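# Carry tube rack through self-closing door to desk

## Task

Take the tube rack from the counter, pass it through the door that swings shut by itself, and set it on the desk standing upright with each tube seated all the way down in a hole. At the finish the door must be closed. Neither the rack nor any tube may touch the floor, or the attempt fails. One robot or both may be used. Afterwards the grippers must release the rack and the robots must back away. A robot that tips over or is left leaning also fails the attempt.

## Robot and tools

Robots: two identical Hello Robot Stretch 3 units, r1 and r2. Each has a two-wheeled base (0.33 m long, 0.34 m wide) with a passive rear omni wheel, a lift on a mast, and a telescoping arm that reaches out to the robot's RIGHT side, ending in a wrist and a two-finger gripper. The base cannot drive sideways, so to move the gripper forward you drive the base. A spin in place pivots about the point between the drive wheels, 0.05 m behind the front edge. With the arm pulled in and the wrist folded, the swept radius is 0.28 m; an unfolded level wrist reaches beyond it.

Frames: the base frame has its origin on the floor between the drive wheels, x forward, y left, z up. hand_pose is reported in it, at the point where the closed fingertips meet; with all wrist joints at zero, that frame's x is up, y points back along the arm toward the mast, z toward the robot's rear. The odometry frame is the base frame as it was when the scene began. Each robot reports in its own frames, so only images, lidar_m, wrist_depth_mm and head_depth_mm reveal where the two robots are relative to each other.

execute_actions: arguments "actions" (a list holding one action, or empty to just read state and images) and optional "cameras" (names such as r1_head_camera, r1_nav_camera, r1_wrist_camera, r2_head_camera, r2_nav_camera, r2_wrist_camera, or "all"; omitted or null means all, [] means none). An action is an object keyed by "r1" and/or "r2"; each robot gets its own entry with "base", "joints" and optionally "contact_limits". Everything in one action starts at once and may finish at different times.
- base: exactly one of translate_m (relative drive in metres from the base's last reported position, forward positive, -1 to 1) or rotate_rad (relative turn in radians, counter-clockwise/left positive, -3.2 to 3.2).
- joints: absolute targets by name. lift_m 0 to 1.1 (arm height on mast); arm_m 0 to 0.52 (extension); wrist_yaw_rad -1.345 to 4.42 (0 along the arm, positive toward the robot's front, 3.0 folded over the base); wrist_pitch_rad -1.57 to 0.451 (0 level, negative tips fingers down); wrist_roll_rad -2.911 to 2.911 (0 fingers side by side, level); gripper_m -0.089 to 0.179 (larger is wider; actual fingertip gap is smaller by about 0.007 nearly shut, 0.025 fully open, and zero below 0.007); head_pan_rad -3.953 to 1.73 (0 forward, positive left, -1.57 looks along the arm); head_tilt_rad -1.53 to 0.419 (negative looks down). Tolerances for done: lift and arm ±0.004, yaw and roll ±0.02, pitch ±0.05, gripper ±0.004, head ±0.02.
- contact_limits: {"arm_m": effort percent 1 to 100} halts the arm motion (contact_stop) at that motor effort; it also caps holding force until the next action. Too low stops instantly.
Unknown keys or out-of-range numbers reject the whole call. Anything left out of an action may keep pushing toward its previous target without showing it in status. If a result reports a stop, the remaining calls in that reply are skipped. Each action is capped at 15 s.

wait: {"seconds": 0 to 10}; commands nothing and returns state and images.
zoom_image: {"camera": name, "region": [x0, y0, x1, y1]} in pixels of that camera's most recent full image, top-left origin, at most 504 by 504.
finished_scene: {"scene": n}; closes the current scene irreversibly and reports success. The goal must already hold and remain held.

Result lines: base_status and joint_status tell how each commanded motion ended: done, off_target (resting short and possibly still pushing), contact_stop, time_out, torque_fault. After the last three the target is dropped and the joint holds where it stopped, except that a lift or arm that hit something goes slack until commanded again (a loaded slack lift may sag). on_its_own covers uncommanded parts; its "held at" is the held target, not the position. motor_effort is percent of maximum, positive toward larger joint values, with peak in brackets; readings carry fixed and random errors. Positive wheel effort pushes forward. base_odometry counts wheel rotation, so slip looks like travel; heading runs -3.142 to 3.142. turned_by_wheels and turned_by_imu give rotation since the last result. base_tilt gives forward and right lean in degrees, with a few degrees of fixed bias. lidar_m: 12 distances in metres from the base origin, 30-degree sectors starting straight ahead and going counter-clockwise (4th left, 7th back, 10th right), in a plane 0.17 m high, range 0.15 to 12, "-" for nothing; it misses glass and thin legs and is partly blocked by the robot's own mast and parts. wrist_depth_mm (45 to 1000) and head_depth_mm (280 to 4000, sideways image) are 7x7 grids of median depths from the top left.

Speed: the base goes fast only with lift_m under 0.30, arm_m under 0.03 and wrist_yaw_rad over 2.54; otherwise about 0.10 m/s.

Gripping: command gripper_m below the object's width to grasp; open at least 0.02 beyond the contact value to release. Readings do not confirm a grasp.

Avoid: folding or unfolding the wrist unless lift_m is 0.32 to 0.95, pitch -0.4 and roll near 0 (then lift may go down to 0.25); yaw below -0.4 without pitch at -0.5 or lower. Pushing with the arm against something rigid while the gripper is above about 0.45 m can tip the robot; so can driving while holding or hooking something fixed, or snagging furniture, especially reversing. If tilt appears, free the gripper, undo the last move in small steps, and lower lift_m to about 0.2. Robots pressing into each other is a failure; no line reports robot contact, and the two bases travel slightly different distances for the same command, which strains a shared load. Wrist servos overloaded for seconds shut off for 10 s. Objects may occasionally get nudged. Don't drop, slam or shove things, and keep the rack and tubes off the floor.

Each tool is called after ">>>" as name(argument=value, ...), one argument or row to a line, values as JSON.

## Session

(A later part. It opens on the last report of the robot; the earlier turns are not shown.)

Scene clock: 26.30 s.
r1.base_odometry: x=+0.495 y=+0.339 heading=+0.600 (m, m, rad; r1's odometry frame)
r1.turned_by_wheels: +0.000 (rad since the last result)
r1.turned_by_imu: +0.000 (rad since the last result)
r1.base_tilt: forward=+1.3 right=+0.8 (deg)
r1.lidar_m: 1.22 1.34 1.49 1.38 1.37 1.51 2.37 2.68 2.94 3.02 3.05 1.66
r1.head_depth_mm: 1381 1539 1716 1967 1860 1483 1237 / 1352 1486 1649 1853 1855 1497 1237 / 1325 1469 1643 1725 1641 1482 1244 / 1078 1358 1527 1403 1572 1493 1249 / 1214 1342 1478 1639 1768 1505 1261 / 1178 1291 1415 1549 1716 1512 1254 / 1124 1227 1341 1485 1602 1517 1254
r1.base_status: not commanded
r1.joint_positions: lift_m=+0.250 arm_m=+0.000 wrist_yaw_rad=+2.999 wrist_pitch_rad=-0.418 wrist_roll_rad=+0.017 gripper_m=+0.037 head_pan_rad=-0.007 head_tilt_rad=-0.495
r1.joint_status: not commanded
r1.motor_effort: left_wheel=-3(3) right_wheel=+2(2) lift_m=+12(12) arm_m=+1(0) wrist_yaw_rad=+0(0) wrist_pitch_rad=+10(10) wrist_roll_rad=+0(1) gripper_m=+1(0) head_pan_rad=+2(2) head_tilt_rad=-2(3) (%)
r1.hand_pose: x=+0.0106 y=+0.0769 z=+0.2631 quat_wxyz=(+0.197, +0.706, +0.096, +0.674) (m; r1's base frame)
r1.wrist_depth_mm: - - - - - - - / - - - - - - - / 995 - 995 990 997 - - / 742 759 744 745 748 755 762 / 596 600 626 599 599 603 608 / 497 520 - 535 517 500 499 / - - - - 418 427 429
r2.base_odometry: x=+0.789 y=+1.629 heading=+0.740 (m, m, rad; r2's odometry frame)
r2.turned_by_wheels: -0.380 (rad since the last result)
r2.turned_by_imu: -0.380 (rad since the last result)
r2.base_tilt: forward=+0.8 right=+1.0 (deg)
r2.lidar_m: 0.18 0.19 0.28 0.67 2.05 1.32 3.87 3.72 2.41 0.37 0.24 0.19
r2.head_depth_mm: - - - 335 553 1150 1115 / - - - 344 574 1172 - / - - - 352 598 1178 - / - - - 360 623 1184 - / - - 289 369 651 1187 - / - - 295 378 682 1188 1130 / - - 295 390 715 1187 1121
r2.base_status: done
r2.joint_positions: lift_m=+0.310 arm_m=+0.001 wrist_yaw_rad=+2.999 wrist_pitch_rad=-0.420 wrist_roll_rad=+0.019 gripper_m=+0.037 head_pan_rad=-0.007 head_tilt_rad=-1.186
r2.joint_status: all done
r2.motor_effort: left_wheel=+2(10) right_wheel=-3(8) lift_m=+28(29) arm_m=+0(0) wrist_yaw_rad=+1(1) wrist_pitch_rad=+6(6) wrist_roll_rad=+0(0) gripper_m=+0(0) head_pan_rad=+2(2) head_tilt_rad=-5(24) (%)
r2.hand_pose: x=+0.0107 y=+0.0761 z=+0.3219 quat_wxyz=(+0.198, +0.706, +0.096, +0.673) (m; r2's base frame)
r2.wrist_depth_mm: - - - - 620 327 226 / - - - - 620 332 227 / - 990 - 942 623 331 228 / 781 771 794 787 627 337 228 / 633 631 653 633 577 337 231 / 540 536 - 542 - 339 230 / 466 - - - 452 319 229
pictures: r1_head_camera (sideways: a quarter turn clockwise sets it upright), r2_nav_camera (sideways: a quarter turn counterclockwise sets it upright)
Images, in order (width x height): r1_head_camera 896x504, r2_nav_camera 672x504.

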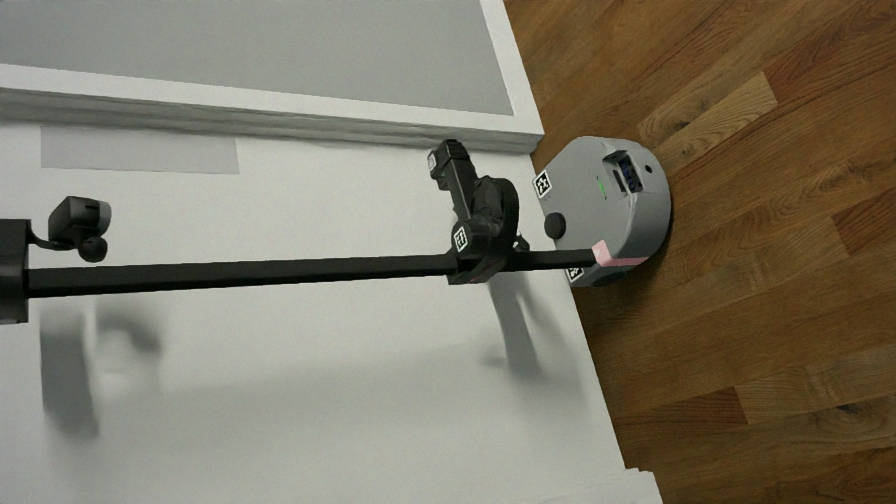

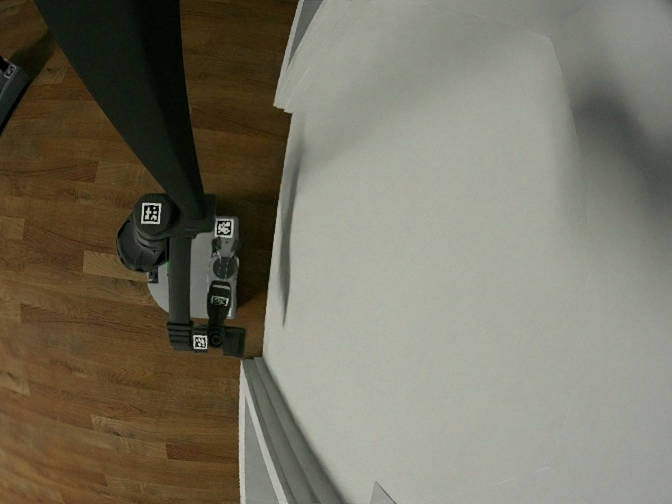

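>>> execute_actions(
  actions=[
    {"r2":{"base":{"translate_m":0.3}}},
  ],
  cameras=["r1_head_camera","r2_nav_camera"],
)

Scene clock: 34.80 s.
r1.base_odometry: x=+0.495 y=+0.339 heading=+0.600 (m, m, rad; r1's odometry frame)
r1.turned_by_wheels: +0.000 (rad since the last result)
r1.turned_by_imu: +0.000 (rad since the last result)
r1.base_tilt: forward=+1.3 right=+0.7 (deg)
r1.lidar_m: 1.35 1.35 1.49 1.38 1.37 1.51 2.38 2.67 2.95 3.03 3.06 1.66
r1.head_depth_mm: 1377 1539 1727 1973 1843 1478 1243 / 1357 1478 1652 1856 1871 1483 1240 / 1321 1463 1629 1813 1742 1491 1242 / 1236 1396 1537 1603 1646 1493 1250 / 1148 1308 1438 1606 1773 1499 1244 / 1175 1278 1402 1553 1701 1500 1266 / 1144 1221 1344 1466 1616 1514 1262
r1.base_status: not commanded
r1.joint_positions: lift_m=+0.250 arm_m=+0.000 wrist_yaw_rad=+2.999 wrist_pitch_rad=-0.418 wrist_roll_rad=+0.017 gripper_m=+0.037 head_pan_rad=-0.007 head_tilt_rad=-0.495
r1.joint_status: not commanded
r1.motor_effort: left_wheel=-3(3) right_wheel=+2(2) lift_m=+12(12) arm_m=+0(0) wrist_yaw_rad=+1(1) wrist_pitch_rad=+10(10) wrist_roll_rad=-1(1) gripper_m=+0(1) head_pan_rad=+3(3) head_tilt_rad=-3(3) (%)
r1.hand_pose: x=+0.0106 y=+0.0769 z=+0.2631 quat_wxyz=(+0.197, +0.706, +0.096, +0.674) (m; r1's base frame)
r1.wrist_depth_mm: - - - - - - - / - - - - - - - / 978 - 989 999 - - - / 755 744 757 756 748 752 763 / 601 604 627 594 605 602 600 / 501 517 - 539 520 499 504 / - - - - 417 430 434
r2.base_odometry: x=+1.010 y=+1.831 heading=+0.740 (m, m, rad; r2's odometry frame)
r2.turned_by_wheels: +0.001 (rad since the last result)
r2.turned_by_imu: -0.085 (rad since the last result)
r2.base_tilt: forward=+0.8 right=+1.1 (deg)
r2.lidar_m: - - 0.15 0.20 2.00 1.44 4.00 4.03 2.94 0.21 0.15 -
r2.head_depth_mm: - - - - - 1027 1110 / - - - - - - - / - - - - - - - / - - - - - - - / - - - - - - - / - - - - - 1152 1132 / - - - - - 1154 1121
r2.base_status: translate_m off_target (by the wheels' count: +0.2997 of +0.3000)
r2.joint_positions: lift_m=+0.310 arm_m=+0.001 wrist_yaw_rad=+3.005 wrist_pitch_rad=-0.418 wrist_roll_rad=+0.019 gripper_m=+0.037 head_pan_rad=+0.001 head_tilt_rad=-1.198
r2.joint_status: not commanded
r2.on_its_own: left_wheel is at rest, and its effort (+61) is outside its rest range (-18 to +18); right_wheel is at rest, and its effort (+20) is outside its rest range (-18 to +18)
r2.motor_effort: left_wheel=+61(89) right_wheel=+20(30) lift_m=+22(27) arm_m=+0(0) wrist_yaw_rad=-6(23) wrist_pitch_rad=+5(6) wrist_roll_rad=+0(0) gripper_m=+0(1) head_pan_rad=-1(2) head_tilt_rad=+0(5) (%)
r2.hand_pose: x=+0.0093 y=+0.0766 z=+0.3227 quat_wxyz=(+0.195, +0.706, +0.097, +0.674) (m; r2's base frame)
r2.wrist_depth_mm: - - - 515 165 98 70 / - - - 569 168 99 70 / 975 - - 613 173 100 71 / 800 781 776 670 177 102 72 / 646 634 - 533 164 104 73 / 542 530 - 534 - 105 73 / 469 499 - - 220 101 74
pictures: r1_head_camera (sideways: a quarter turn clockwise sets it upright), r2_nav_camera (sideways: a quarter turn counterclockwise sets it upright)
Images, in order (width x height): r1_head_camera 896x504, r2_nav_camera 672x504.

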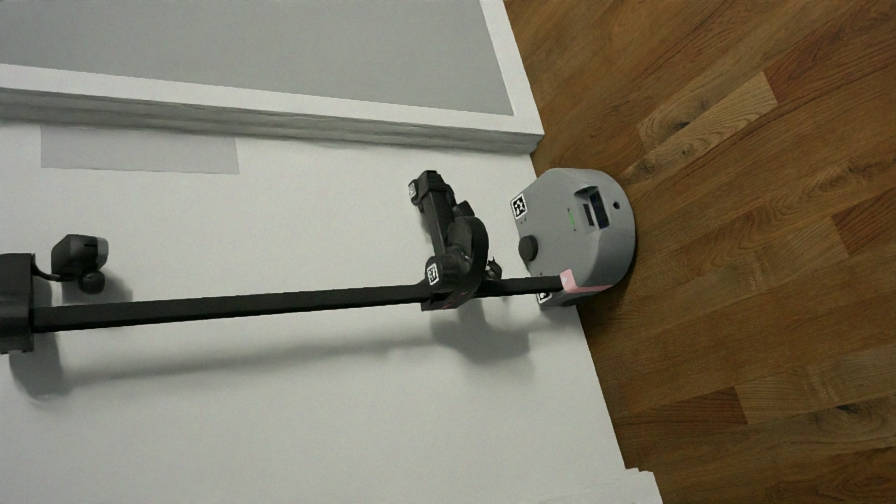

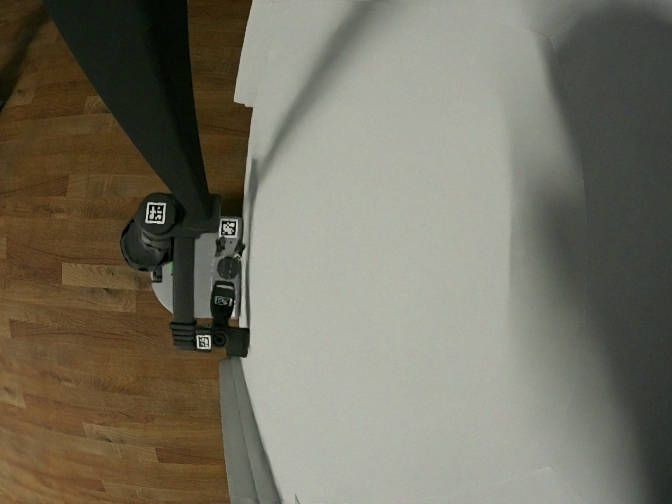

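>>> execute_actions(
  actions=[
    {"r2":{"base":{"translate_m":-0.1},"joints":{"head_tilt_rad":-0.6,"head_pan_rad":-1.0}}},
  ],
  cameras=["r2_head_camera","r2_nav_camera"],
)

Scene clock: 37.43 s.
r1.base_odometry: x=+0.495 y=+0.339 heading=+0.600 (m, m, rad; r1's odometry frame)
r1.turned_by_wheels: +0.000 (rad since the last result)
r1.turned_by_imu: +0.000 (rad since the last result)
r1.base_tilt: forward=+1.2 right=+0.7 (deg)
r1.lidar_m: 1.26 1.35 1.49 1.38 1.37 1.51 2.37 2.68 2.95 3.00 3.06 1.66
r1.head_depth_mm: 1384 1529 1730 1976 1862 1486 1240 / 1350 1480 1638 1867 1845 1487 1243 / 1335 1457 1628 1731 1635 1490 1240 / 1153 1393 1530 1377 1594 1500 1246 / 1158 1313 1456 1618 1781 1505 1252 / 1170 1292 1401 1560 1721 1509 1257 / 1135 1219 1344 1472 1624 1514 1254
r1.base_status: not commanded
r1.joint_positions: lift_m=+0.250 arm_m=+0.000 wrist_yaw_rad=+2.999 wrist_pitch_rad=-0.418 wrist_roll_rad=+0.017 gripper_m=+0.037 head_pan_rad=-0.007 head_tilt_rad=-0.495
r1.joint_status: not commanded
r1.motor_effort: left_wheel=-4(3) right_wheel=+2(2) lift_m=+13(12) arm_m=+0(1) wrist_yaw_rad=+1(1) wrist_pitch_rad=+10(10) wrist_roll_rad=-1(1) gripper_m=+1(0) head_pan_rad=+2(3) head_tilt_rad=-3(2) (%)
r1.hand_pose: x=+0.0106 y=+0.0769 z=+0.2631 quat_wxyz=(+0.197, +0.706, +0.096, +0.674) (m; r1's base frame)
r1.wrist_depth_mm: - - - - - - - / - - - - - - - / 985 - - 993 - - - / 750 738 749 766 753 759 751 / 599 596 621 603 607 602 601 / 497 517 - 536 523 502 499 / - - - - 420 430 434
r2.base_odometry: x=+0.936 y=+1.764 heading=+0.740 (m, m, rad; r2's odometry frame)
r2.turned_by_wheels: +0.000 (rad since the last result)
r2.turned_by_imu: -0.001 (rad since the last result)
r2.base_tilt: forward=+0.8 right=+1.0 (deg)
r2.lidar_m: 0.15 0.16 0.21 0.57 1.98 1.35 3.90 4.04 2.94 0.38 0.22 0.16
r2.head_depth_mm: 286 307 335 372 416 491 1202 / - 306 341 382 433 495 576 / - - 293 325 384 478 590 / - - - 288 310 358 432 / - - - - - 298 332 / - - - - - - 291 / - - - - - - -
r2.base_status: done
r2.joint_positions: lift_m=+0.310 arm_m=+0.001 wrist_yaw_rad=+3.002 wrist_pitch_rad=-0.418 wrist_roll_rad=+0.019 gripper_m=+0.037 head_pan_rad=-0.993 head_tilt_rad=-0.606
r2.joint_status: all done
r2.motor_effort: left_wheel=+1(52) right_wheel=-1(18) lift_m=+22(22) arm_m=+0(0) wrist_yaw_rad=-3(7) wrist_pitch_rad=+5(5) wrist_roll_rad=+0(0) gripper_m=+0(1) head_pan_rad=-3(36) head_tilt_rad=+2(23) (%)
r2.hand_pose: x=+0.0099 y=+0.0765 z=+0.3227 quat_wxyz=(+0.196, +0.706, +0.096, +0.673) (m; r2's base frame)
r2.wrist_depth_mm: - - - 664 416 246 175 / - - - 707 424 248 177 / - - - 784 441 254 179 / 773 786 780 790 436 257 180 / 639 645 - 630 410 261 184 / 541 536 - 550 - 264 185 / 471 491 - - 448 255 187
pictures: r2_head_camera (sideways: a quarter turn clockwise sets it upright), r2_nav_camera (sideways: a quarter turn counterclockwise sets it upright)
Images, in order (width x height): r2_head_camera 896x504, r2_nav_camera 672x504.

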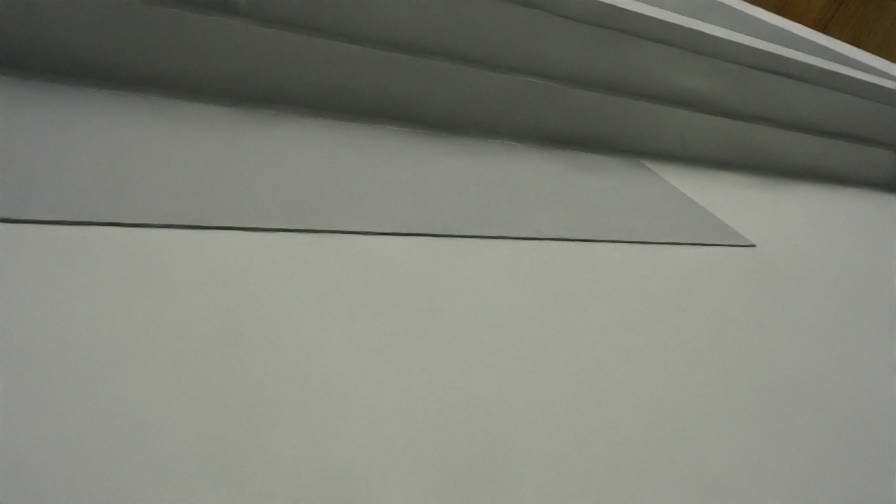

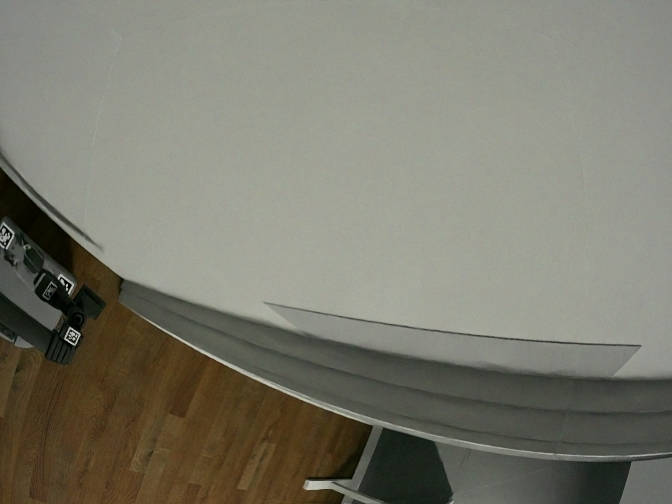

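>>> execute_actions(
  actions=[
    {"r2":{"base":{"translate_m":-0.2},"joints":{"head_tilt_rad":-1.0,"head_pan_rad":-3.14,"lift_m":0.25}}},
  ],
  cameras=[],
)

>>> execute_actions(
  actions=[
    {"r2":{"base":{"rotate_rad":3.14}}},
  ],
  cameras=["r1_head_camera","r2_nav_camera"],
)

Scene clock: 43.57 s.
r1.base_odometry: x=+0.495 y=+0.339 heading=+0.600 (m, m, rad; r1's odometry frame)
r1.turned_by_wheels: +0.000 (rad since the last result)
r1.turned_by_imu: +0.000 (rad since the last result)
r1.base_tilt: forward=+1.2 right=+0.7 (deg)
r1.lidar_m: 1.07 1.35 1.50 1.38 1.37 1.51 2.36 2.68 2.94 3.01 3.05 1.66
r1.head_depth_mm: 1393 1534 1723 1977 1833 1482 1238 / 1346 1481 1655 1842 1796 1431 1245 / 1058 1464 1631 1819 1341 1398 1241 / 1020 1315 1485 1650 1541 1468 1243 / 1225 1335 1467 1623 1757 1500 1254 / 1172 1277 1402 1550 1722 1522 1256 / 1135 1223 1340 1482 1613 1519 1257
r1.base_status: not commanded
r1.joint_positions: lift_m=+0.250 arm_m=+0.000 wrist_yaw_rad=+2.999 wrist_pitch_rad=-0.418 wrist_roll_rad=+0.017 gripper_m=+0.037 head_pan_rad=-0.007 head_tilt_rad=-0.495
r1.joint_status: not commanded
r1.motor_effort: left_wheel=-3(3) right_wheel=+2(2) lift_m=+12(12) arm_m=+1(0) wrist_yaw_rad=+0(0) wrist_pitch_rad=+10(10) wrist_roll_rad=-1(0) gripper_m=+0(1) head_pan_rad=+2(3) head_tilt_rad=-3(3) (%)
r1.hand_pose: x=+0.0106 y=+0.0769 z=+0.2631 quat_wxyz=(+0.197, +0.706, +0.096, +0.674) (m; r1's base frame)
r1.wrist_depth_mm: - - - - - - - / - - - - - - - / - - 992 988 992 - - / 747 745 757 751 751 752 753 / 600 592 624 603 608 601 601 / 500 518 - 535 519 498 501 / - - - - 419 429 430
r2.base_odometry: x=+0.789 y=+1.629 heading=+0.740 (m, m, rad; r2's odometry frame)
r2.turned_by_wheels: +0.000 (rad since the last result)
r2.turned_by_imu: -0.002 (rad since the last result)
r2.base_tilt: forward=+0.8 right=+0.9 (deg)
r2.lidar_m: 0.35 0.36 0.49 1.05 1.98 1.17 3.70 3.84 2.87 1.13 0.46 0.36
r2.head_depth_mm: 2454 2035 1530 1535 1371 1231 1156 / 2432 2036 1763 1534 1372 1251 - / 2433 2033 1746 1538 1368 1273 - / 2447 2021 1752 1533 1372 1252 - / 2453 2037 1737 1529 1368 1232 - / 2427 2033 1746 1526 1363 1228 1148 / 2430 2039 1755 1528 1366 1229 1126
r2.base_status: done
r2.joint_positions: lift_m=+0.250 arm_m=+0.001 wrist_yaw_rad=+3.002 wrist_pitch_rad=-0.418 wrist_roll_rad=+0.019 gripper_m=+0.037 head_pan_rad=-3.133 head_tilt_rad=-0.988
r2.joint_status: all done
r2.motor_effort: left_wheel=+0(8) right_wheel=-1(7) lift_m=+15(21) arm_m=+0(0) wrist_yaw_rad=-1(2) wrist_pitch_rad=+5(5) wrist_roll_rad=+0(0) gripper_m=+0(0) head_pan_rad=-3(36) head_tilt_rad=-5(25) (%)
r2.hand_pose: x=+0.0101 y=+0.0765 z=+0.2631 quat_wxyz=(+0.196, +0.706, +0.096, +0.673) (m; r2's base frame)
r2.wrist_depth_mm: - - - - 692 544 386 / - - - - 741 556 391 / 876 880 877 854 792 566 398 / 668 677 677 683 676 575 399 / 554 548 - 549 569 531 407 / 464 499 - - - 467 414 / - - - - 393 406 398
pictures: none
No camera images: the call's "cameras" was empty. Leave "cameras" out to get every camera's image.

Scene clock: 46.73 s.
r1.base_odometry: x=+0.495 y=+0.339 heading=+0.600 (m, m, rad; r1's odometry frame)
r1.turned_by_wheels: +0.000 (rad since the last result)
r1.turned_by_imu: +0.000 (rad since the last result)
r1.base_tilt: forward=+1.3 right=+0.7 (deg)
r1.lidar_m: 1.18 1.35 1.50 1.38 1.37 1.51 2.37 2.68 2.95 3.01 3.06 1.65
r1.head_depth_mm: 1374 1537 1729 1974 1857 1465 1232 / 1326 1458 1641 1847 1851 1487 1234 / 963 1431 1583 1517 1606 1500 1240 / 1278 1400 1541 1659 1536 1505 1252 / 1224 1341 1477 1639 1787 1510 1253 / 1179 1284 1392 1539 1707 1507 1251 / 1132 1229 1339 1473 1608 1506 1257
r1.base_status: not commanded
r1.joint_positions: lift_m=+0.250 arm_m=+0.000 wrist_yaw_rad=+2.999 wrist_pitch_rad=-0.418 wrist_roll_rad=+0.017 gripper_m=+0.037 head_pan_rad=-0.007 head_tilt_rad=-0.495
r1.joint_status: not commanded
r1.motor_effort: left_wheel=-3(3) right_wheel=+2(2) lift_m=+12(12) arm_m=+0(0) wrist_yaw_rad=+1(0) wrist_pitch_rad=+9(10) wrist_roll_rad=-1(1) gripper_m=+0(0) head_pan_rad=+3(3) head_tilt_rad=-3(3) (%)
r1.hand_pose: x=+0.0106 y=+0.0769 z=+0.2631 quat_wxyz=(+0.197, +0.706, +0.096, +0.674) (m; r1's base frame)
r1.wrist_depth_mm: - - - - - - - / - - - - - - - / 995 - 996 985 - - - / 755 752 752 750 759 757 757 / 600 598 624 604 598 600 603 / 500 520 - 537 522 501 500 / - - - - 415 427 432
r2.base_odometry: x=+0.789 y=+1.629 heading=-2.403 (m, m, rad; r2's odometry frame)
r2.turned_by_wheels: +3.140 (rad since the last result)
r2.turned_by_imu: +3.134 (rad since the last result)
r2.base_tilt: forward=+0.8 right=+1.0 (deg)
r2.lidar_m: 3.71 3.86 2.86 1.19 0.46 0.37 0.35 0.36 0.49 1.03 1.98 1.17
r2.head_depth_mm: 311 363 440 555 751 1080 1159 / 311 364 441 554 754 1130 - / 311 366 441 557 755 1015 - / 312 365 441 557 758 1092 - / 312 366 442 559 761 1181 - / 312 366 443 558 765 1175 1157 / 312 367 444 562 764 1181 1114
r2.base_status: done
r2.joint_positions: lift_m=+0.250 arm_m=+0.001 wrist_yaw_rad=+3.002 wrist_pitch_rad=-0.418 wrist_roll_rad=+0.019 gripper_m=+0.037 head_pan_rad=-3.134 head_tilt_rad=-0.988
r2.joint_status: not commanded
r2.motor_effort: left_wheel=-2(10) right_wheel=+1(8) lift_m=+15(15) arm_m=+0(0) wrist_yaw_rad=-2(2) wrist_pitch_rad=+5(5) wrist_roll_rad=+0(0) gripper_m=+0(0) head_pan_rad=-3(4) head_tilt_rad=-5(5) (%)
r2.hand_pose: x=+0.0101 y=+0.0764 z=+0.2631 quat_wxyz=(+0.196, +0.706, +0.096, +0.673) (m; r2's base frame)
r2.wrist_depth_mm: 408 - - - - - - / 393 - - - - - - / 413 543 863 853 849 868 894 / 437 547 683 668 689 676 674 / 472 537 - 561 572 554 547 / 461 493 - - - 469 465 / - - - - 395 406 410
pictures: r1_head_camera (sideways: a quarter turn clockwise sets it upright), r2_nav_camera (sideways: a quarter turn counterclockwise sets it upright)
Images, in order (width x height): r1_head_camera 896x504, r2_nav_camera 672x504.

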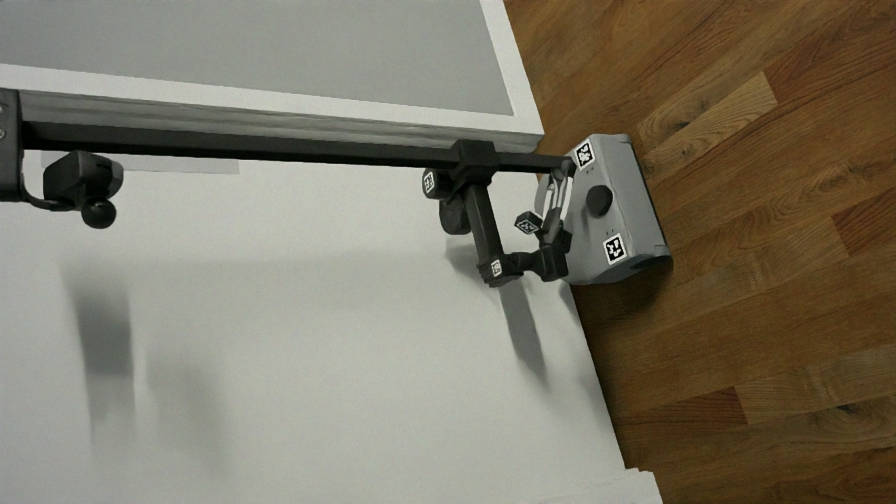

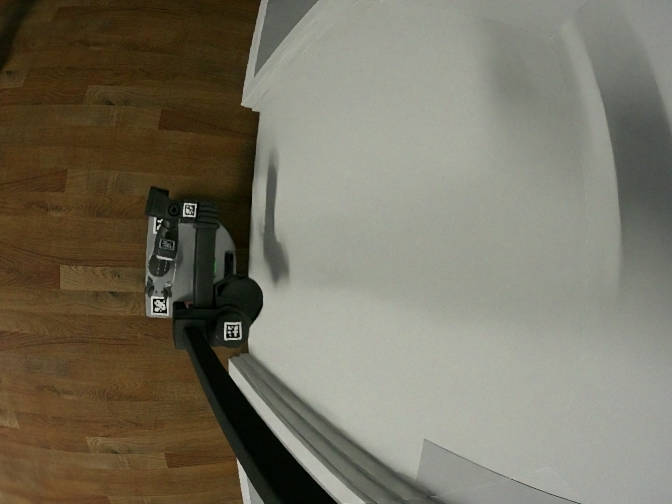

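>>> execute_actions(
  actions=[
    {"r2":{"base":{"translate_m":-0.06}}},
  ],
  cameras=[],
)

>>> execute_actions(
  actions=[
    {"r2":{"base":{"translate_m":-0.06}}},
  ],
  cameras=["r1_head_camera","r2_nav_camera"],
)

Scene clock: 49.33 s.
r1.base_odometry: x=+0.495 y=+0.339 heading=+0.600 (m, m, rad; r1's odometry frame)
r1.turned_by_wheels: +0.000 (rad since the last result)
r1.turned_by_imu: +0.000 (rad since the last result)
r1.base_tilt: forward=+1.3 right=+0.8 (deg)
r1.lidar_m: 1.23 1.35 1.50 1.38 1.37 1.51 2.37 2.68 2.95 3.03 3.05 1.65
r1.head_depth_mm: 1386 1534 1728 1967 1847 1477 1240 / 1355 1488 1658 1831 1850 1494 1246 / 1021 1395 1597 1598 1639 1495 1244 / 1259 1402 1542 1655 1587 1495 1245 / 1221 1334 1461 1628 1773 1499 1256 / 1180 1287 1399 1549 1713 1499 1250 / 1134 1231 1331 1478 1607 1508 1257
r1.base_status: not commanded
r1.joint_positions: lift_m=+0.250 arm_m=+0.000 wrist_yaw_rad=+2.999 wrist_pitch_rad=-0.418 wrist_roll_rad=+0.017 gripper_m=+0.037 head_pan_rad=-0.007 head_tilt_rad=-0.495
r1.joint_status: not commanded
r1.motor_effort: left_wheel=-3(3) right_wheel=+2(2) lift_m=+12(12) arm_m=+0(0) wrist_yaw_rad=+0(0) wrist_pitch_rad=+10(10) wrist_roll_rad=-1(0) gripper_m=+1(0) head_pan_rad=+3(3) head_tilt_rad=-2(3) (%)
r1.hand_pose: x=+0.0106 y=+0.0769 z=+0.2631 quat_wxyz=(+0.197, +0.706, +0.096, +0.674) (m; r1's base frame)
r1.wrist_depth_mm: - - - - - - - / - - - - - - - / - - 993 - 991 997 - / 748 744 748 748 748 758 757 / 592 601 624 596 599 603 600 / 494 515 - 537 516 502 500 / - - - - 416 428 430
r2.base_odometry: x=+0.833 y=+1.669 heading=-2.403 (m, m, rad; r2's odometry frame)
r2.turned_by_wheels: +0.000 (rad since the last result)
r2.turned_by_imu: -0.001 (rad since the last result)
r2.base_tilt: forward=+0.9 right=+1.1 (deg)
r2.lidar_m: 3.77 3.87 2.88 0.94 0.42 0.30 0.29 0.30 0.40 0.80 1.98 1.22
r2.head_depth_mm: - 299 356 449 609 947 1137 / - 299 357 452 611 910 - / - 299 357 452 612 823 - / - 300 358 452 614 885 - / - 300 358 453 617 962 - / - 301 359 454 618 967 1148 / - 301 360 456 619 972 1119
r2.base_status: done
r2.joint_positions: lift_m=+0.250 arm_m=+0.001 wrist_yaw_rad=+3.002 wrist_pitch_rad=-0.418 wrist_roll_rad=+0.019 gripper_m=+0.037 head_pan_rad=-3.134 head_tilt_rad=-0.989
r2.joint_status: not commanded
r2.motor_effort: left_wheel=-2(13) right_wheel=+1(4) lift_m=+15(15) arm_m=+0(0) wrist_yaw_rad=-2(2) wrist_pitch_rad=+5(5) wrist_roll_rad=+0(0) gripper_m=-1(0) head_pan_rad=-3(3) head_tilt_rad=-5(4) (%)
r2.hand_pose: x=+0.0101 y=+0.0764 z=+0.2631 quat_wxyz=(+0.196, +0.706, +0.096, +0.673) (m; r2's base frame)
r2.wrist_depth_mm: 347 - - - - - - / 364 - - - - - - / 387 426 860 862 858 887 885 / 408 454 673 677 678 680 679 / 402 502 - 549 571 556 556 / 396 489 - - - 471 475 / - - - - 387 402 408
pictures: none
No camera images: the call's "cameras" was empty. Leave "cameras" out to get every camera's image.

Scene clock: 50.93 s.
r1.base_odometry: x=+0.495 y=+0.339 heading=+0.600 (m, m, rad; r1's odometry frame)
r1.turned_by_wheels: +0.000 (rad since the last result)
r1.turned_by_imu: +0.000 (rad since the last result)
r1.base_tilt: forward=+1.2 right=+0.8 (deg)
r1.lidar_m: 1.28 1.35 1.50 1.38 1.37 1.51 2.37 2.67 2.94 3.01 3.06 1.66
r1.head_depth_mm: 1383 1542 1727 1987 1866 1490 1238 / 1370 1490 1637 1846 1847 1500 1247 / 1151 1475 1669 1769 1686 1483 1248 / 1279 1444 1587 1704 1630 1496 1245 / 1248 1364 1499 1674 1779 1509 1254 / 1201 1295 1425 1561 1732 1502 1252 / 1144 1242 1363 1486 1618 1516 1254
r1.base_status: not commanded
r1.joint_positions: lift_m=+0.250 arm_m=+0.000 wrist_yaw_rad=+2.999 wrist_pitch_rad=-0.418 wrist_roll_rad=+0.017 gripper_m=+0.037 head_pan_rad=-0.007 head_tilt_rad=-0.495
r1.joint_status: not commanded
r1.motor_effort: left_wheel=-4(3) right_wheel=+2(2) lift_m=+12(12) arm_m=-1(0) wrist_yaw_rad=+1(1) wrist_pitch_rad=+9(9) wrist_roll_rad=-1(1) gripper_m=+0(0) head_pan_rad=+2(3) head_tilt_rad=-3(3) (%)
r1.hand_pose: x=+0.0106 y=+0.0769 z=+0.2631 quat_wxyz=(+0.197, +0.706, +0.096, +0.674) (m; r1's base frame)
r1.wrist_depth_mm: - - - - - - - / - - - - - - - / - - 992 - - - - / 752 753 755 755 748 758 752 / 594 598 626 611 595 598 598 / 504 520 - 537 520 497 501 / - - - - 413 431 430
r2.base_odometry: x=+0.877 y=+1.709 heading=-2.403 (m, m, rad; r2's odometry frame)
r2.turned_by_wheels: +0.000 (rad since the last result)
r2.turned_by_imu: +0.002 (rad since the last result)
r2.base_tilt: forward=+0.8 right=+1.0 (deg)
r2.lidar_m: 3.82 3.95 2.92 0.70 0.42 0.29 0.27 0.28 0.36 0.68 1.98 1.27
r2.head_depth_mm: - 294 344 438 604 968 1123 / - 293 342 435 597 884 - / - 294 339 431 591 803 - / - 293 337 428 584 848 - / - 292 336 424 578 899 - / - 290 333 421 572 887 1148 / - 288 331 418 565 873 1122
r2.base_status: translate_m off_target (by the wheels' count: -0.0598 of -0.0600)
r2.joint_positions: lift_m=+0.250 arm_m=+0.001 wrist_yaw_rad=+3.000 wrist_pitch_rad=-0.418 wrist_roll_rad=+0.019 gripper_m=+0.037 head_pan_rad=-3.135 head_tilt_rad=-0.994
r2.joint_status: not commanded
r2.on_its_own: left_wheel is at rest, and its effort (-42) is outside its rest range (-18 to +18); right_wheel is at rest, and its effort (-20) is outside its rest range (-18 to +18)
r2.motor_effort: left_wheel=-42(92) right_wheel=-20(61) lift_m=+17(17) arm_m=+0(0) wrist_yaw_rad=-1(3) wrist_pitch_rad=+5(5) wrist_roll_rad=+0(0) gripper_m=+0(0) head_pan_rad=-3(3) head_tilt_rad=-3(5) (%)
r2.hand_pose: x=+0.0105 y=+0.0764 z=+0.2630 quat_wxyz=(+0.196, +0.706, +0.096, +0.673) (m; r2's base frame)
r2.wrist_depth_mm: 336 - - - - - - / 367 - - - - - - / 394 403 858 882 868 890 879 / 420 452 692 680 678 688 681 / 415 495 582 549 582 561 559 / 389 491 - - - 468 469 / - - - - 394 404 403
pictures: r1_head_camera (sideways: a quarter turn clockwise sets it upright), r2_nav_camera (sideways: a quarter turn counterclockwise sets it upright)
Images, in order (width x height): r1_head_camera 896x504, r2_nav_camera 672x504.

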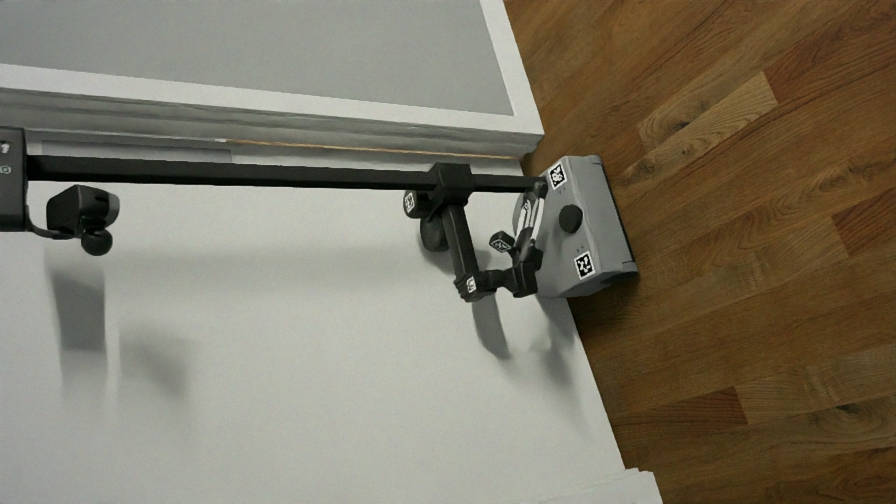

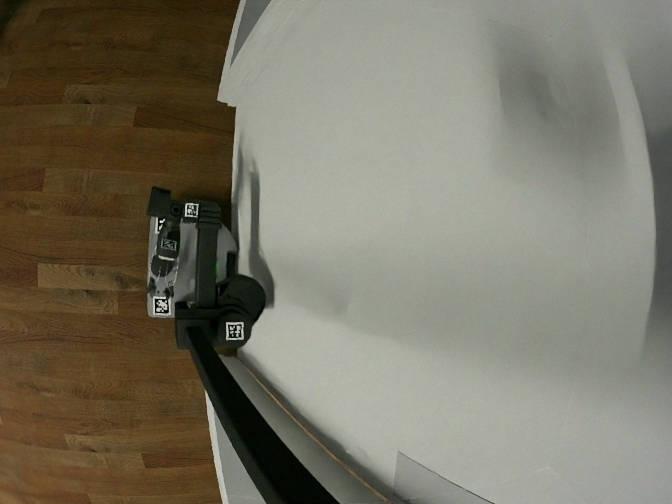

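It opens. Continue.

>>> execute_actions(
  actions=[
    {"r2":{"base":{"translate_m":-0.25},"joints":{"lift_m":0.305}}},
  ],
  cameras=["r1_head_camera","r2_nav_camera"],
)

Scene clock: 53.83 s.
r1.base_odometry: x=+0.495 y=+0.339 heading=+0.600 (m, m, rad; r1's odometry frame)
r1.turned_by_wheels: +0.000 (rad since the last result)
r1.turned_by_imu: +0.000 (rad since the last result)
r1.base_tilt: forward=+1.3 right=+0.7 (deg)
r1.lidar_m: 1.50 1.35 1.49 1.38 1.37 1.51 2.37 2.67 2.94 3.02 3.04 1.65
r1.head_depth_mm: 1374 1536 1737 2008 1841 1485 1235 / 1373 1486 1651 1860 1855 1494 1243 / - - 3719 2363 1865 1505 1246 / 1245 1755 1883 1926 1824 1509 1242 / 1481 1608 1739 1849 1826 1505 1250 / 1349 1451 1573 1715 1803 1518 1252 / 1245 1333 1421 1536 1658 1508 1258
r1.base_status: not commanded
r1.joint_positions: lift_m=+0.250 arm_m=+0.000 wrist_yaw_rad=+2.999 wrist_pitch_rad=-0.418 wrist_roll_rad=+0.017 gripper_m=+0.037 head_pan_rad=-0.007 head_tilt_rad=-0.495
r1.joint_status: not commanded
r1.motor_effort: left_wheel=-3(4) right_wheel=+2(2) lift_m=+12(12) arm_m=+0(0) wrist_yaw_rad=+0(1) wrist_pitch_rad=+10(10) wrist_roll_rad=-1(1) gripper_m=+1(0) head_pan_rad=+3(3) head_tilt_rad=-2(3) (%)
r1.hand_pose: x=+0.0106 y=+0.0769 z=+0.2631 quat_wxyz=(+0.197, +0.706, +0.096, +0.674) (m; r1's base frame)
r1.wrist_depth_mm: - - - - - - - / - - - - - - - / 995 - 998 996 - - - / 758 756 754 749 757 763 759 / 596 608 627 595 610 603 605 / 499 518 - 539 520 503 501 / - - - - 415 429 428
r2.base_odometry: x=+1.062 y=+1.877 heading=-2.403 (m, m, rad; r2's odometry frame)
r2.turned_by_wheels: +0.000 (rad since the last result)
r2.turned_by_imu: +0.030 (rad since the last result)
r2.base_tilt: forward=+0.8 right=+1.1 (deg)
r2.lidar_m: 4.06 3.92 2.47 0.35 2.27 0.35 0.27 0.27 0.29 0.42 2.00 1.49
r2.head_depth_mm: 297 349 440 592 928 1231 1153 / 290 330 410 541 792 1216 - / - 313 384 495 700 955 - / - 301 360 457 627 887 - / - 294 340 425 567 832 - / - 287 321 396 518 744 1046 / - - 306 371 476 662 1054
r2.base_status: translate_m off_target (by the wheels' count: -0.2498 of -0.2500)
r2.joint_positions: lift_m=+0.305 arm_m=+0.001 wrist_yaw_rad=+3.000 wrist_pitch_rad=-0.418 wrist_roll_rad=+0.019 gripper_m=+0.037 head_pan_rad=-3.135 head_tilt_rad=-0.994
r2.joint_status: all done
r2.on_its_own: left_wheel is at rest, and its effort (-26) is outside its rest range (-18 to +18); right_wheel is at rest, and its effort (-31) is outside its rest range (-18 to +18)
r2.motor_effort: left_wheel=-26(58) right_wheel=-31(51) lift_m=+28(29) arm_m=+0(0) wrist_yaw_rad=+0(0) wrist_pitch_rad=+5(5) wrist_roll_rad=+0(0) gripper_m=-1(0) head_pan_rad=-3(3) head_tilt_rad=-3(2) (%)
r2.hand_pose: x=+0.0105 y=+0.0764 z=+0.3174 quat_wxyz=(+0.196, +0.706, +0.096, +0.673) (m; r2's base frame)
r2.wrist_depth_mm: - - - 372 - - - / - - - 403 - - - / 964 975 944 444 991 996 - / 748 767 744 490 773 777 793 / 634 631 651 549 663 636 622 / 531 528 - 533 - 541 540 / 460 - - - 452 464 470
pictures: r1_head_camera (sideways: a quarter turn clockwise sets it upright), r2_nav_camera (sideways: a quarter turn counterclockwise sets it upright)
Images, in order (width x height): r1_head_camera 896x504, r2_nav_camera 672x504.

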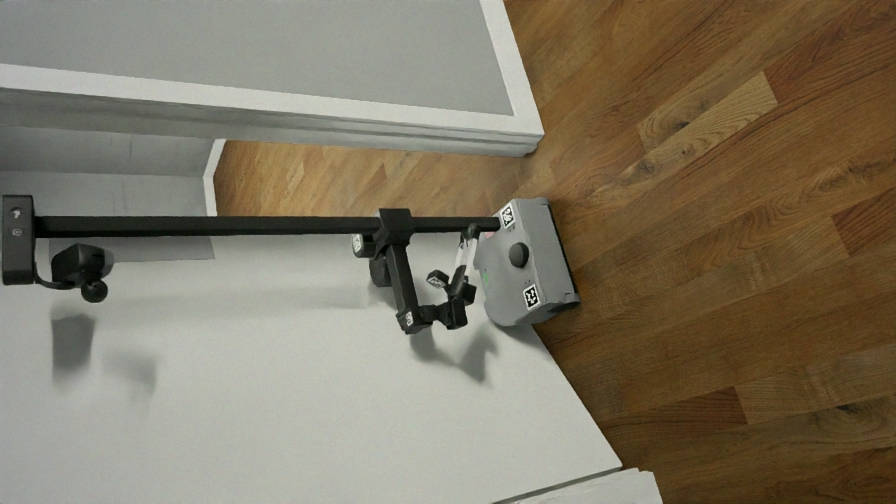

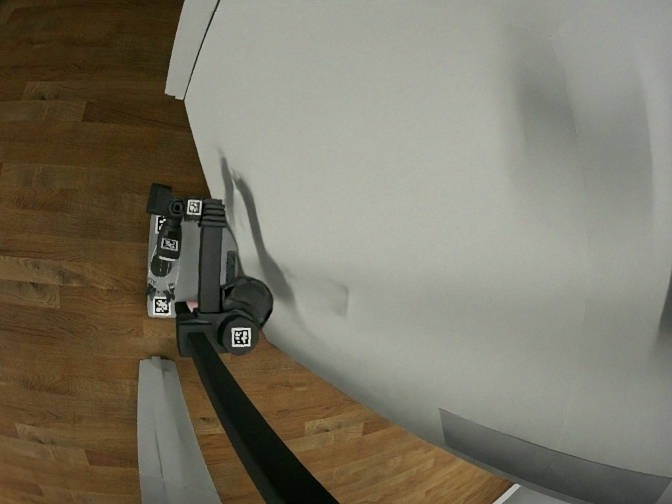

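>>> execute_actions(
  actions=[
    {"r2":{"base":{"rotate_rad":0.28}}},
  ],
  cameras=[],
)

>>> execute_actions(
  actions=[
    {"r2":{"base":{"translate_m":-0.4}}},
  ],
  cameras=["r1_head_camera","r2_nav_camera"],
)

Scene clock: 56.30 s.
r1.base_odometry: x=+0.495 y=+0.339 heading=+0.600 (m, m, rad; r1's odometry frame)
r1.turned_by_wheels: +0.000 (rad since the last result)
r1.turned_by_imu: +0.000 (rad since the last result)
r1.base_tilt: forward=+1.2 right=+0.8 (deg)
r1.lidar_m: 1.50 1.35 1.49 1.37 1.37 1.51 2.37 2.68 2.95 3.01 3.05 1.66
r1.head_depth_mm: 1376 1539 1723 1969 1855 1472 1240 / 1359 1481 1653 1846 1850 1483 1242 / - - 3804 2469 1870 1486 1248 / 1260 1772 1888 1908 1794 1505 1255 / 1492 1621 1759 1851 1817 1509 1254 / 1355 1457 1576 1712 1810 1500 1252 / 1250 1322 1423 1526 1671 1511 1253
r1.base_status: not commanded
r1.joint_positions: lift_m=+0.250 arm_m=+0.000 wrist_yaw_rad=+2.999 wrist_pitch_rad=-0.418 wrist_roll_rad=+0.017 gripper_m=+0.037 head_pan_rad=-0.007 head_tilt_rad=-0.495
r1.joint_status: not commanded
r1.motor_effort: left_wheel=-4(3) right_wheel=+2(2) lift_m=+12(12) arm_m=+0(0) wrist_yaw_rad=+1(1) wrist_pitch_rad=+10(10) wrist_roll_rad=-1(0) gripper_m=+1(1) head_pan_rad=+3(3) head_tilt_rad=-2(2) (%)
r1.hand_pose: x=+0.0106 y=+0.0769 z=+0.2631 quat_wxyz=(+0.197, +0.706, +0.096, +0.674) (m; r1's base frame)
r1.wrist_depth_mm: - - - - - - - / - - - - - - - / 995 - - 994 - 1000 - / 746 754 747 754 746 752 766 / 596 602 626 599 597 595 607 / 500 517 - 533 517 500 508 / - - - - 421 431 429
r2.base_odometry: x=+1.062 y=+1.877 heading=-2.124 (m, m, rad; r2's odometry frame)
r2.turned_by_wheels: +0.279 (rad since the last result)
r2.turned_by_imu: +0.271 (rad since the last result)
r2.base_tilt: forward=+0.7 right=+1.0 (deg)
r2.lidar_m: 4.07 3.06 0.35 0.36 0.47 0.30 0.27 0.28 0.34 0.64 2.25 1.50
r2.head_depth_mm: - 301 361 465 654 1102 1155 / - 297 353 453 631 943 - / - 294 347 442 609 817 - / - 293 339 430 588 840 - / - 290 333 420 569 868 - / - 287 327 411 550 839 1150 / - 286 321 401 534 800 1118
r2.base_status: rotate_rad off_target (by the wheels' count: +0.2791 of +0.2800)
r2.joint_positions: lift_m=+0.305 arm_m=+0.001 wrist_yaw_rad=+3.000 wrist_pitch_rad=-0.418 wrist_roll_rad=+0.019 gripper_m=+0.037 head_pan_rad=-3.135 head_tilt_rad=-0.994
r2.joint_status: not commanded
r2.on_its_own: left_wheel is at rest, and its effort (-52) is outside its rest range (-18 to +18)
r2.motor_effort: left_wheel=-52(64) right_wheel=-8(23) lift_m=+28(28) arm_m=+0(0) wrist_yaw_rad=+0(0) wrist_pitch_rad=+5(5) wrist_roll_rad=+0(0) gripper_m=+0(0) head_pan_rad=-3(3) head_tilt_rad=-2(2) (%)
r2.hand_pose: x=+0.0105 y=+0.0764 z=+0.3174 quat_wxyz=(+0.196, +0.706, +0.096, +0.673) (m; r2's base frame)
r2.wrist_depth_mm: - - - - 357 - - / - - - - 386 - - / 968 985 984 896 432 - - / 692 764 775 710 482 782 776 / 460 631 657 575 584 640 644 / 437 522 - 547 - 534 532 / 414 - - - 457 463 467
pictures: none
No camera images: the call's "cameras" was empty. Leave "cameras" out to get every camera's image.

Scene clock: 61.30 s.
r1.base_odometry: x=+0.495 y=+0.339 heading=+0.600 (m, m, rad; r1's odometry frame)
r1.turned_by_wheels: +0.000 (rad since the last result)
r1.turned_by_imu: +0.000 (rad since the last result)
r1.base_tilt: forward=+1.3 right=+0.7 (deg)
r1.lidar_m: 1.64 1.35 1.49 1.38 1.37 1.51 2.37 2.68 2.94 3.02 3.05 1.66
r1.head_depth_mm: 1389 1541 1731 1991 1852 1486 1240 / 1364 1494 1658 1843 1843 1493 1243 / - - 3731 2497 1869 1499 1247 / - - 3821 2510 1874 1502 1245 / - - 3143 2159 1891 1503 1256 / 1946 2126 2123 2051 1887 1512 1254 / 1585 1605 1630 1667 1694 1511 1254
r1.base_status: not commanded
r1.joint_positions: lift_m=+0.250 arm_m=+0.000 wrist_yaw_rad=+2.999 wrist_pitch_rad=-0.418 wrist_roll_rad=+0.017 gripper_m=+0.037 head_pan_rad=-0.007 head_tilt_rad=-0.495
r1.joint_status: not commanded
r1.motor_effort: left_wheel=-3(3) right_wheel=+2(2) lift_m=+12(12) arm_m=+0(0) wrist_yaw_rad=+1(1) wrist_pitch_rad=+10(10) wrist_roll_rad=-1(0) gripper_m=+0(0) head_pan_rad=+3(3) head_tilt_rad=-3(3) (%)
r1.hand_pose: x=+0.0106 y=+0.0769 z=+0.2631 quat_wxyz=(+0.197, +0.706, +0.096, +0.674) (m; r1's base frame)
r1.wrist_depth_mm: - - - - - - - / - - - - - - - / 990 - - 992 994 - 999 / 744 744 744 758 750 752 751 / 601 593 621 598 598 608 607 / 501 516 - 535 519 500 494 / - - - - 417 429 429
r2.base_odometry: x=+1.272 y=+2.218 heading=-2.124 (m, m, rad; r2's odometry frame)
r2.turned_by_wheels: +0.000 (rad since the last result)
r2.turned_by_imu: +0.008 (rad since the last result)
r2.base_tilt: forward=+0.9 right=+1.0 (deg)
r2.lidar_m: 4.45 0.58 0.72 2.30 2.74 0.48 0.29 0.25 0.25 0.29 0.53 1.82
r2.head_depth_mm: 409 520 1716 1539 1370 1228 1149 / 366 446 577 878 1364 1252 - / 330 394 491 651 962 1268 - / 301 353 429 545 748 1070 - / 287 319 380 468 612 862 - / - 296 341 410 516 693 912 / - - 309 365 446 573 797
r2.base_status: translate_m off_target (by the wheels' count: -0.3999 of -0.4000)
r2.joint_positions: lift_m=+0.305 arm_m=+0.001 wrist_yaw_rad=+3.000 wrist_pitch_rad=-0.418 wrist_roll_rad=+0.019 gripper_m=+0.037 head_pan_rad=-3.135 head_tilt_rad=-0.994
r2.joint_status: not commanded
r2.on_its_own: left_wheel is at rest, and its effort (-20) is outside its rest range (-18 to +18)
r2.motor_effort: left_wheel=-20(53) right_wheel=-16(48) lift_m=+28(28) arm_m=+0(0) wrist_yaw_rad=+0(0) wrist_pitch_rad=+5(5) wrist_roll_rad=+0(0) gripper_m=+0(0) head_pan_rad=-3(3) head_tilt_rad=-2(3) (%)
r2.hand_pose: x=+0.0105 y=+0.0764 z=+0.3174 quat_wxyz=(+0.196, +0.706, +0.096, +0.673) (m; r2's base frame)
r2.wrist_depth_mm: - - - - - - 562 / - - - - - 948 543 / 990 - 983 996 - 886 517 / 787 768 776 778 764 753 543 / 626 642 661 633 668 627 584 / 533 544 - 544 - 537 534 / 464 - - - 450 460 466
pictures: r1_head_camera (sideways: a quarter turn clockwise sets it upright), r2_nav_camera (sideways: a quarter turn counterclockwise sets it upright)
Images, in order (width x height): r1_head_camera 896x504, r2_nav_camera 672x504.

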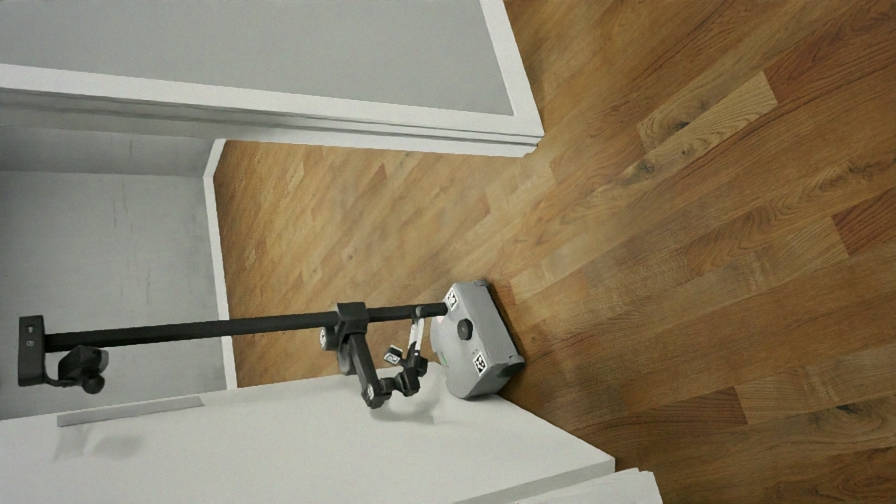

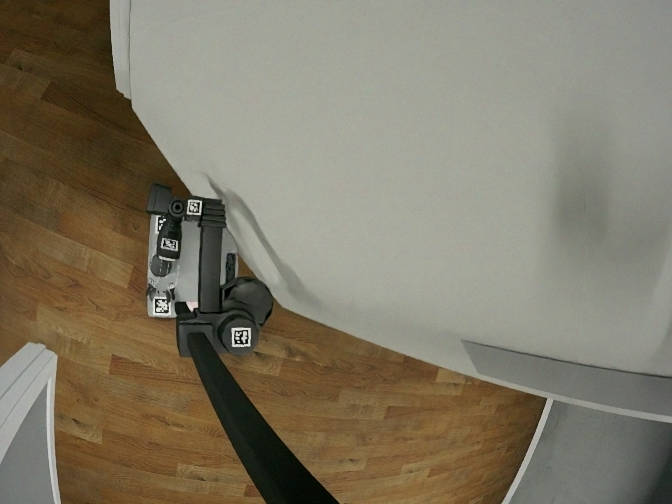

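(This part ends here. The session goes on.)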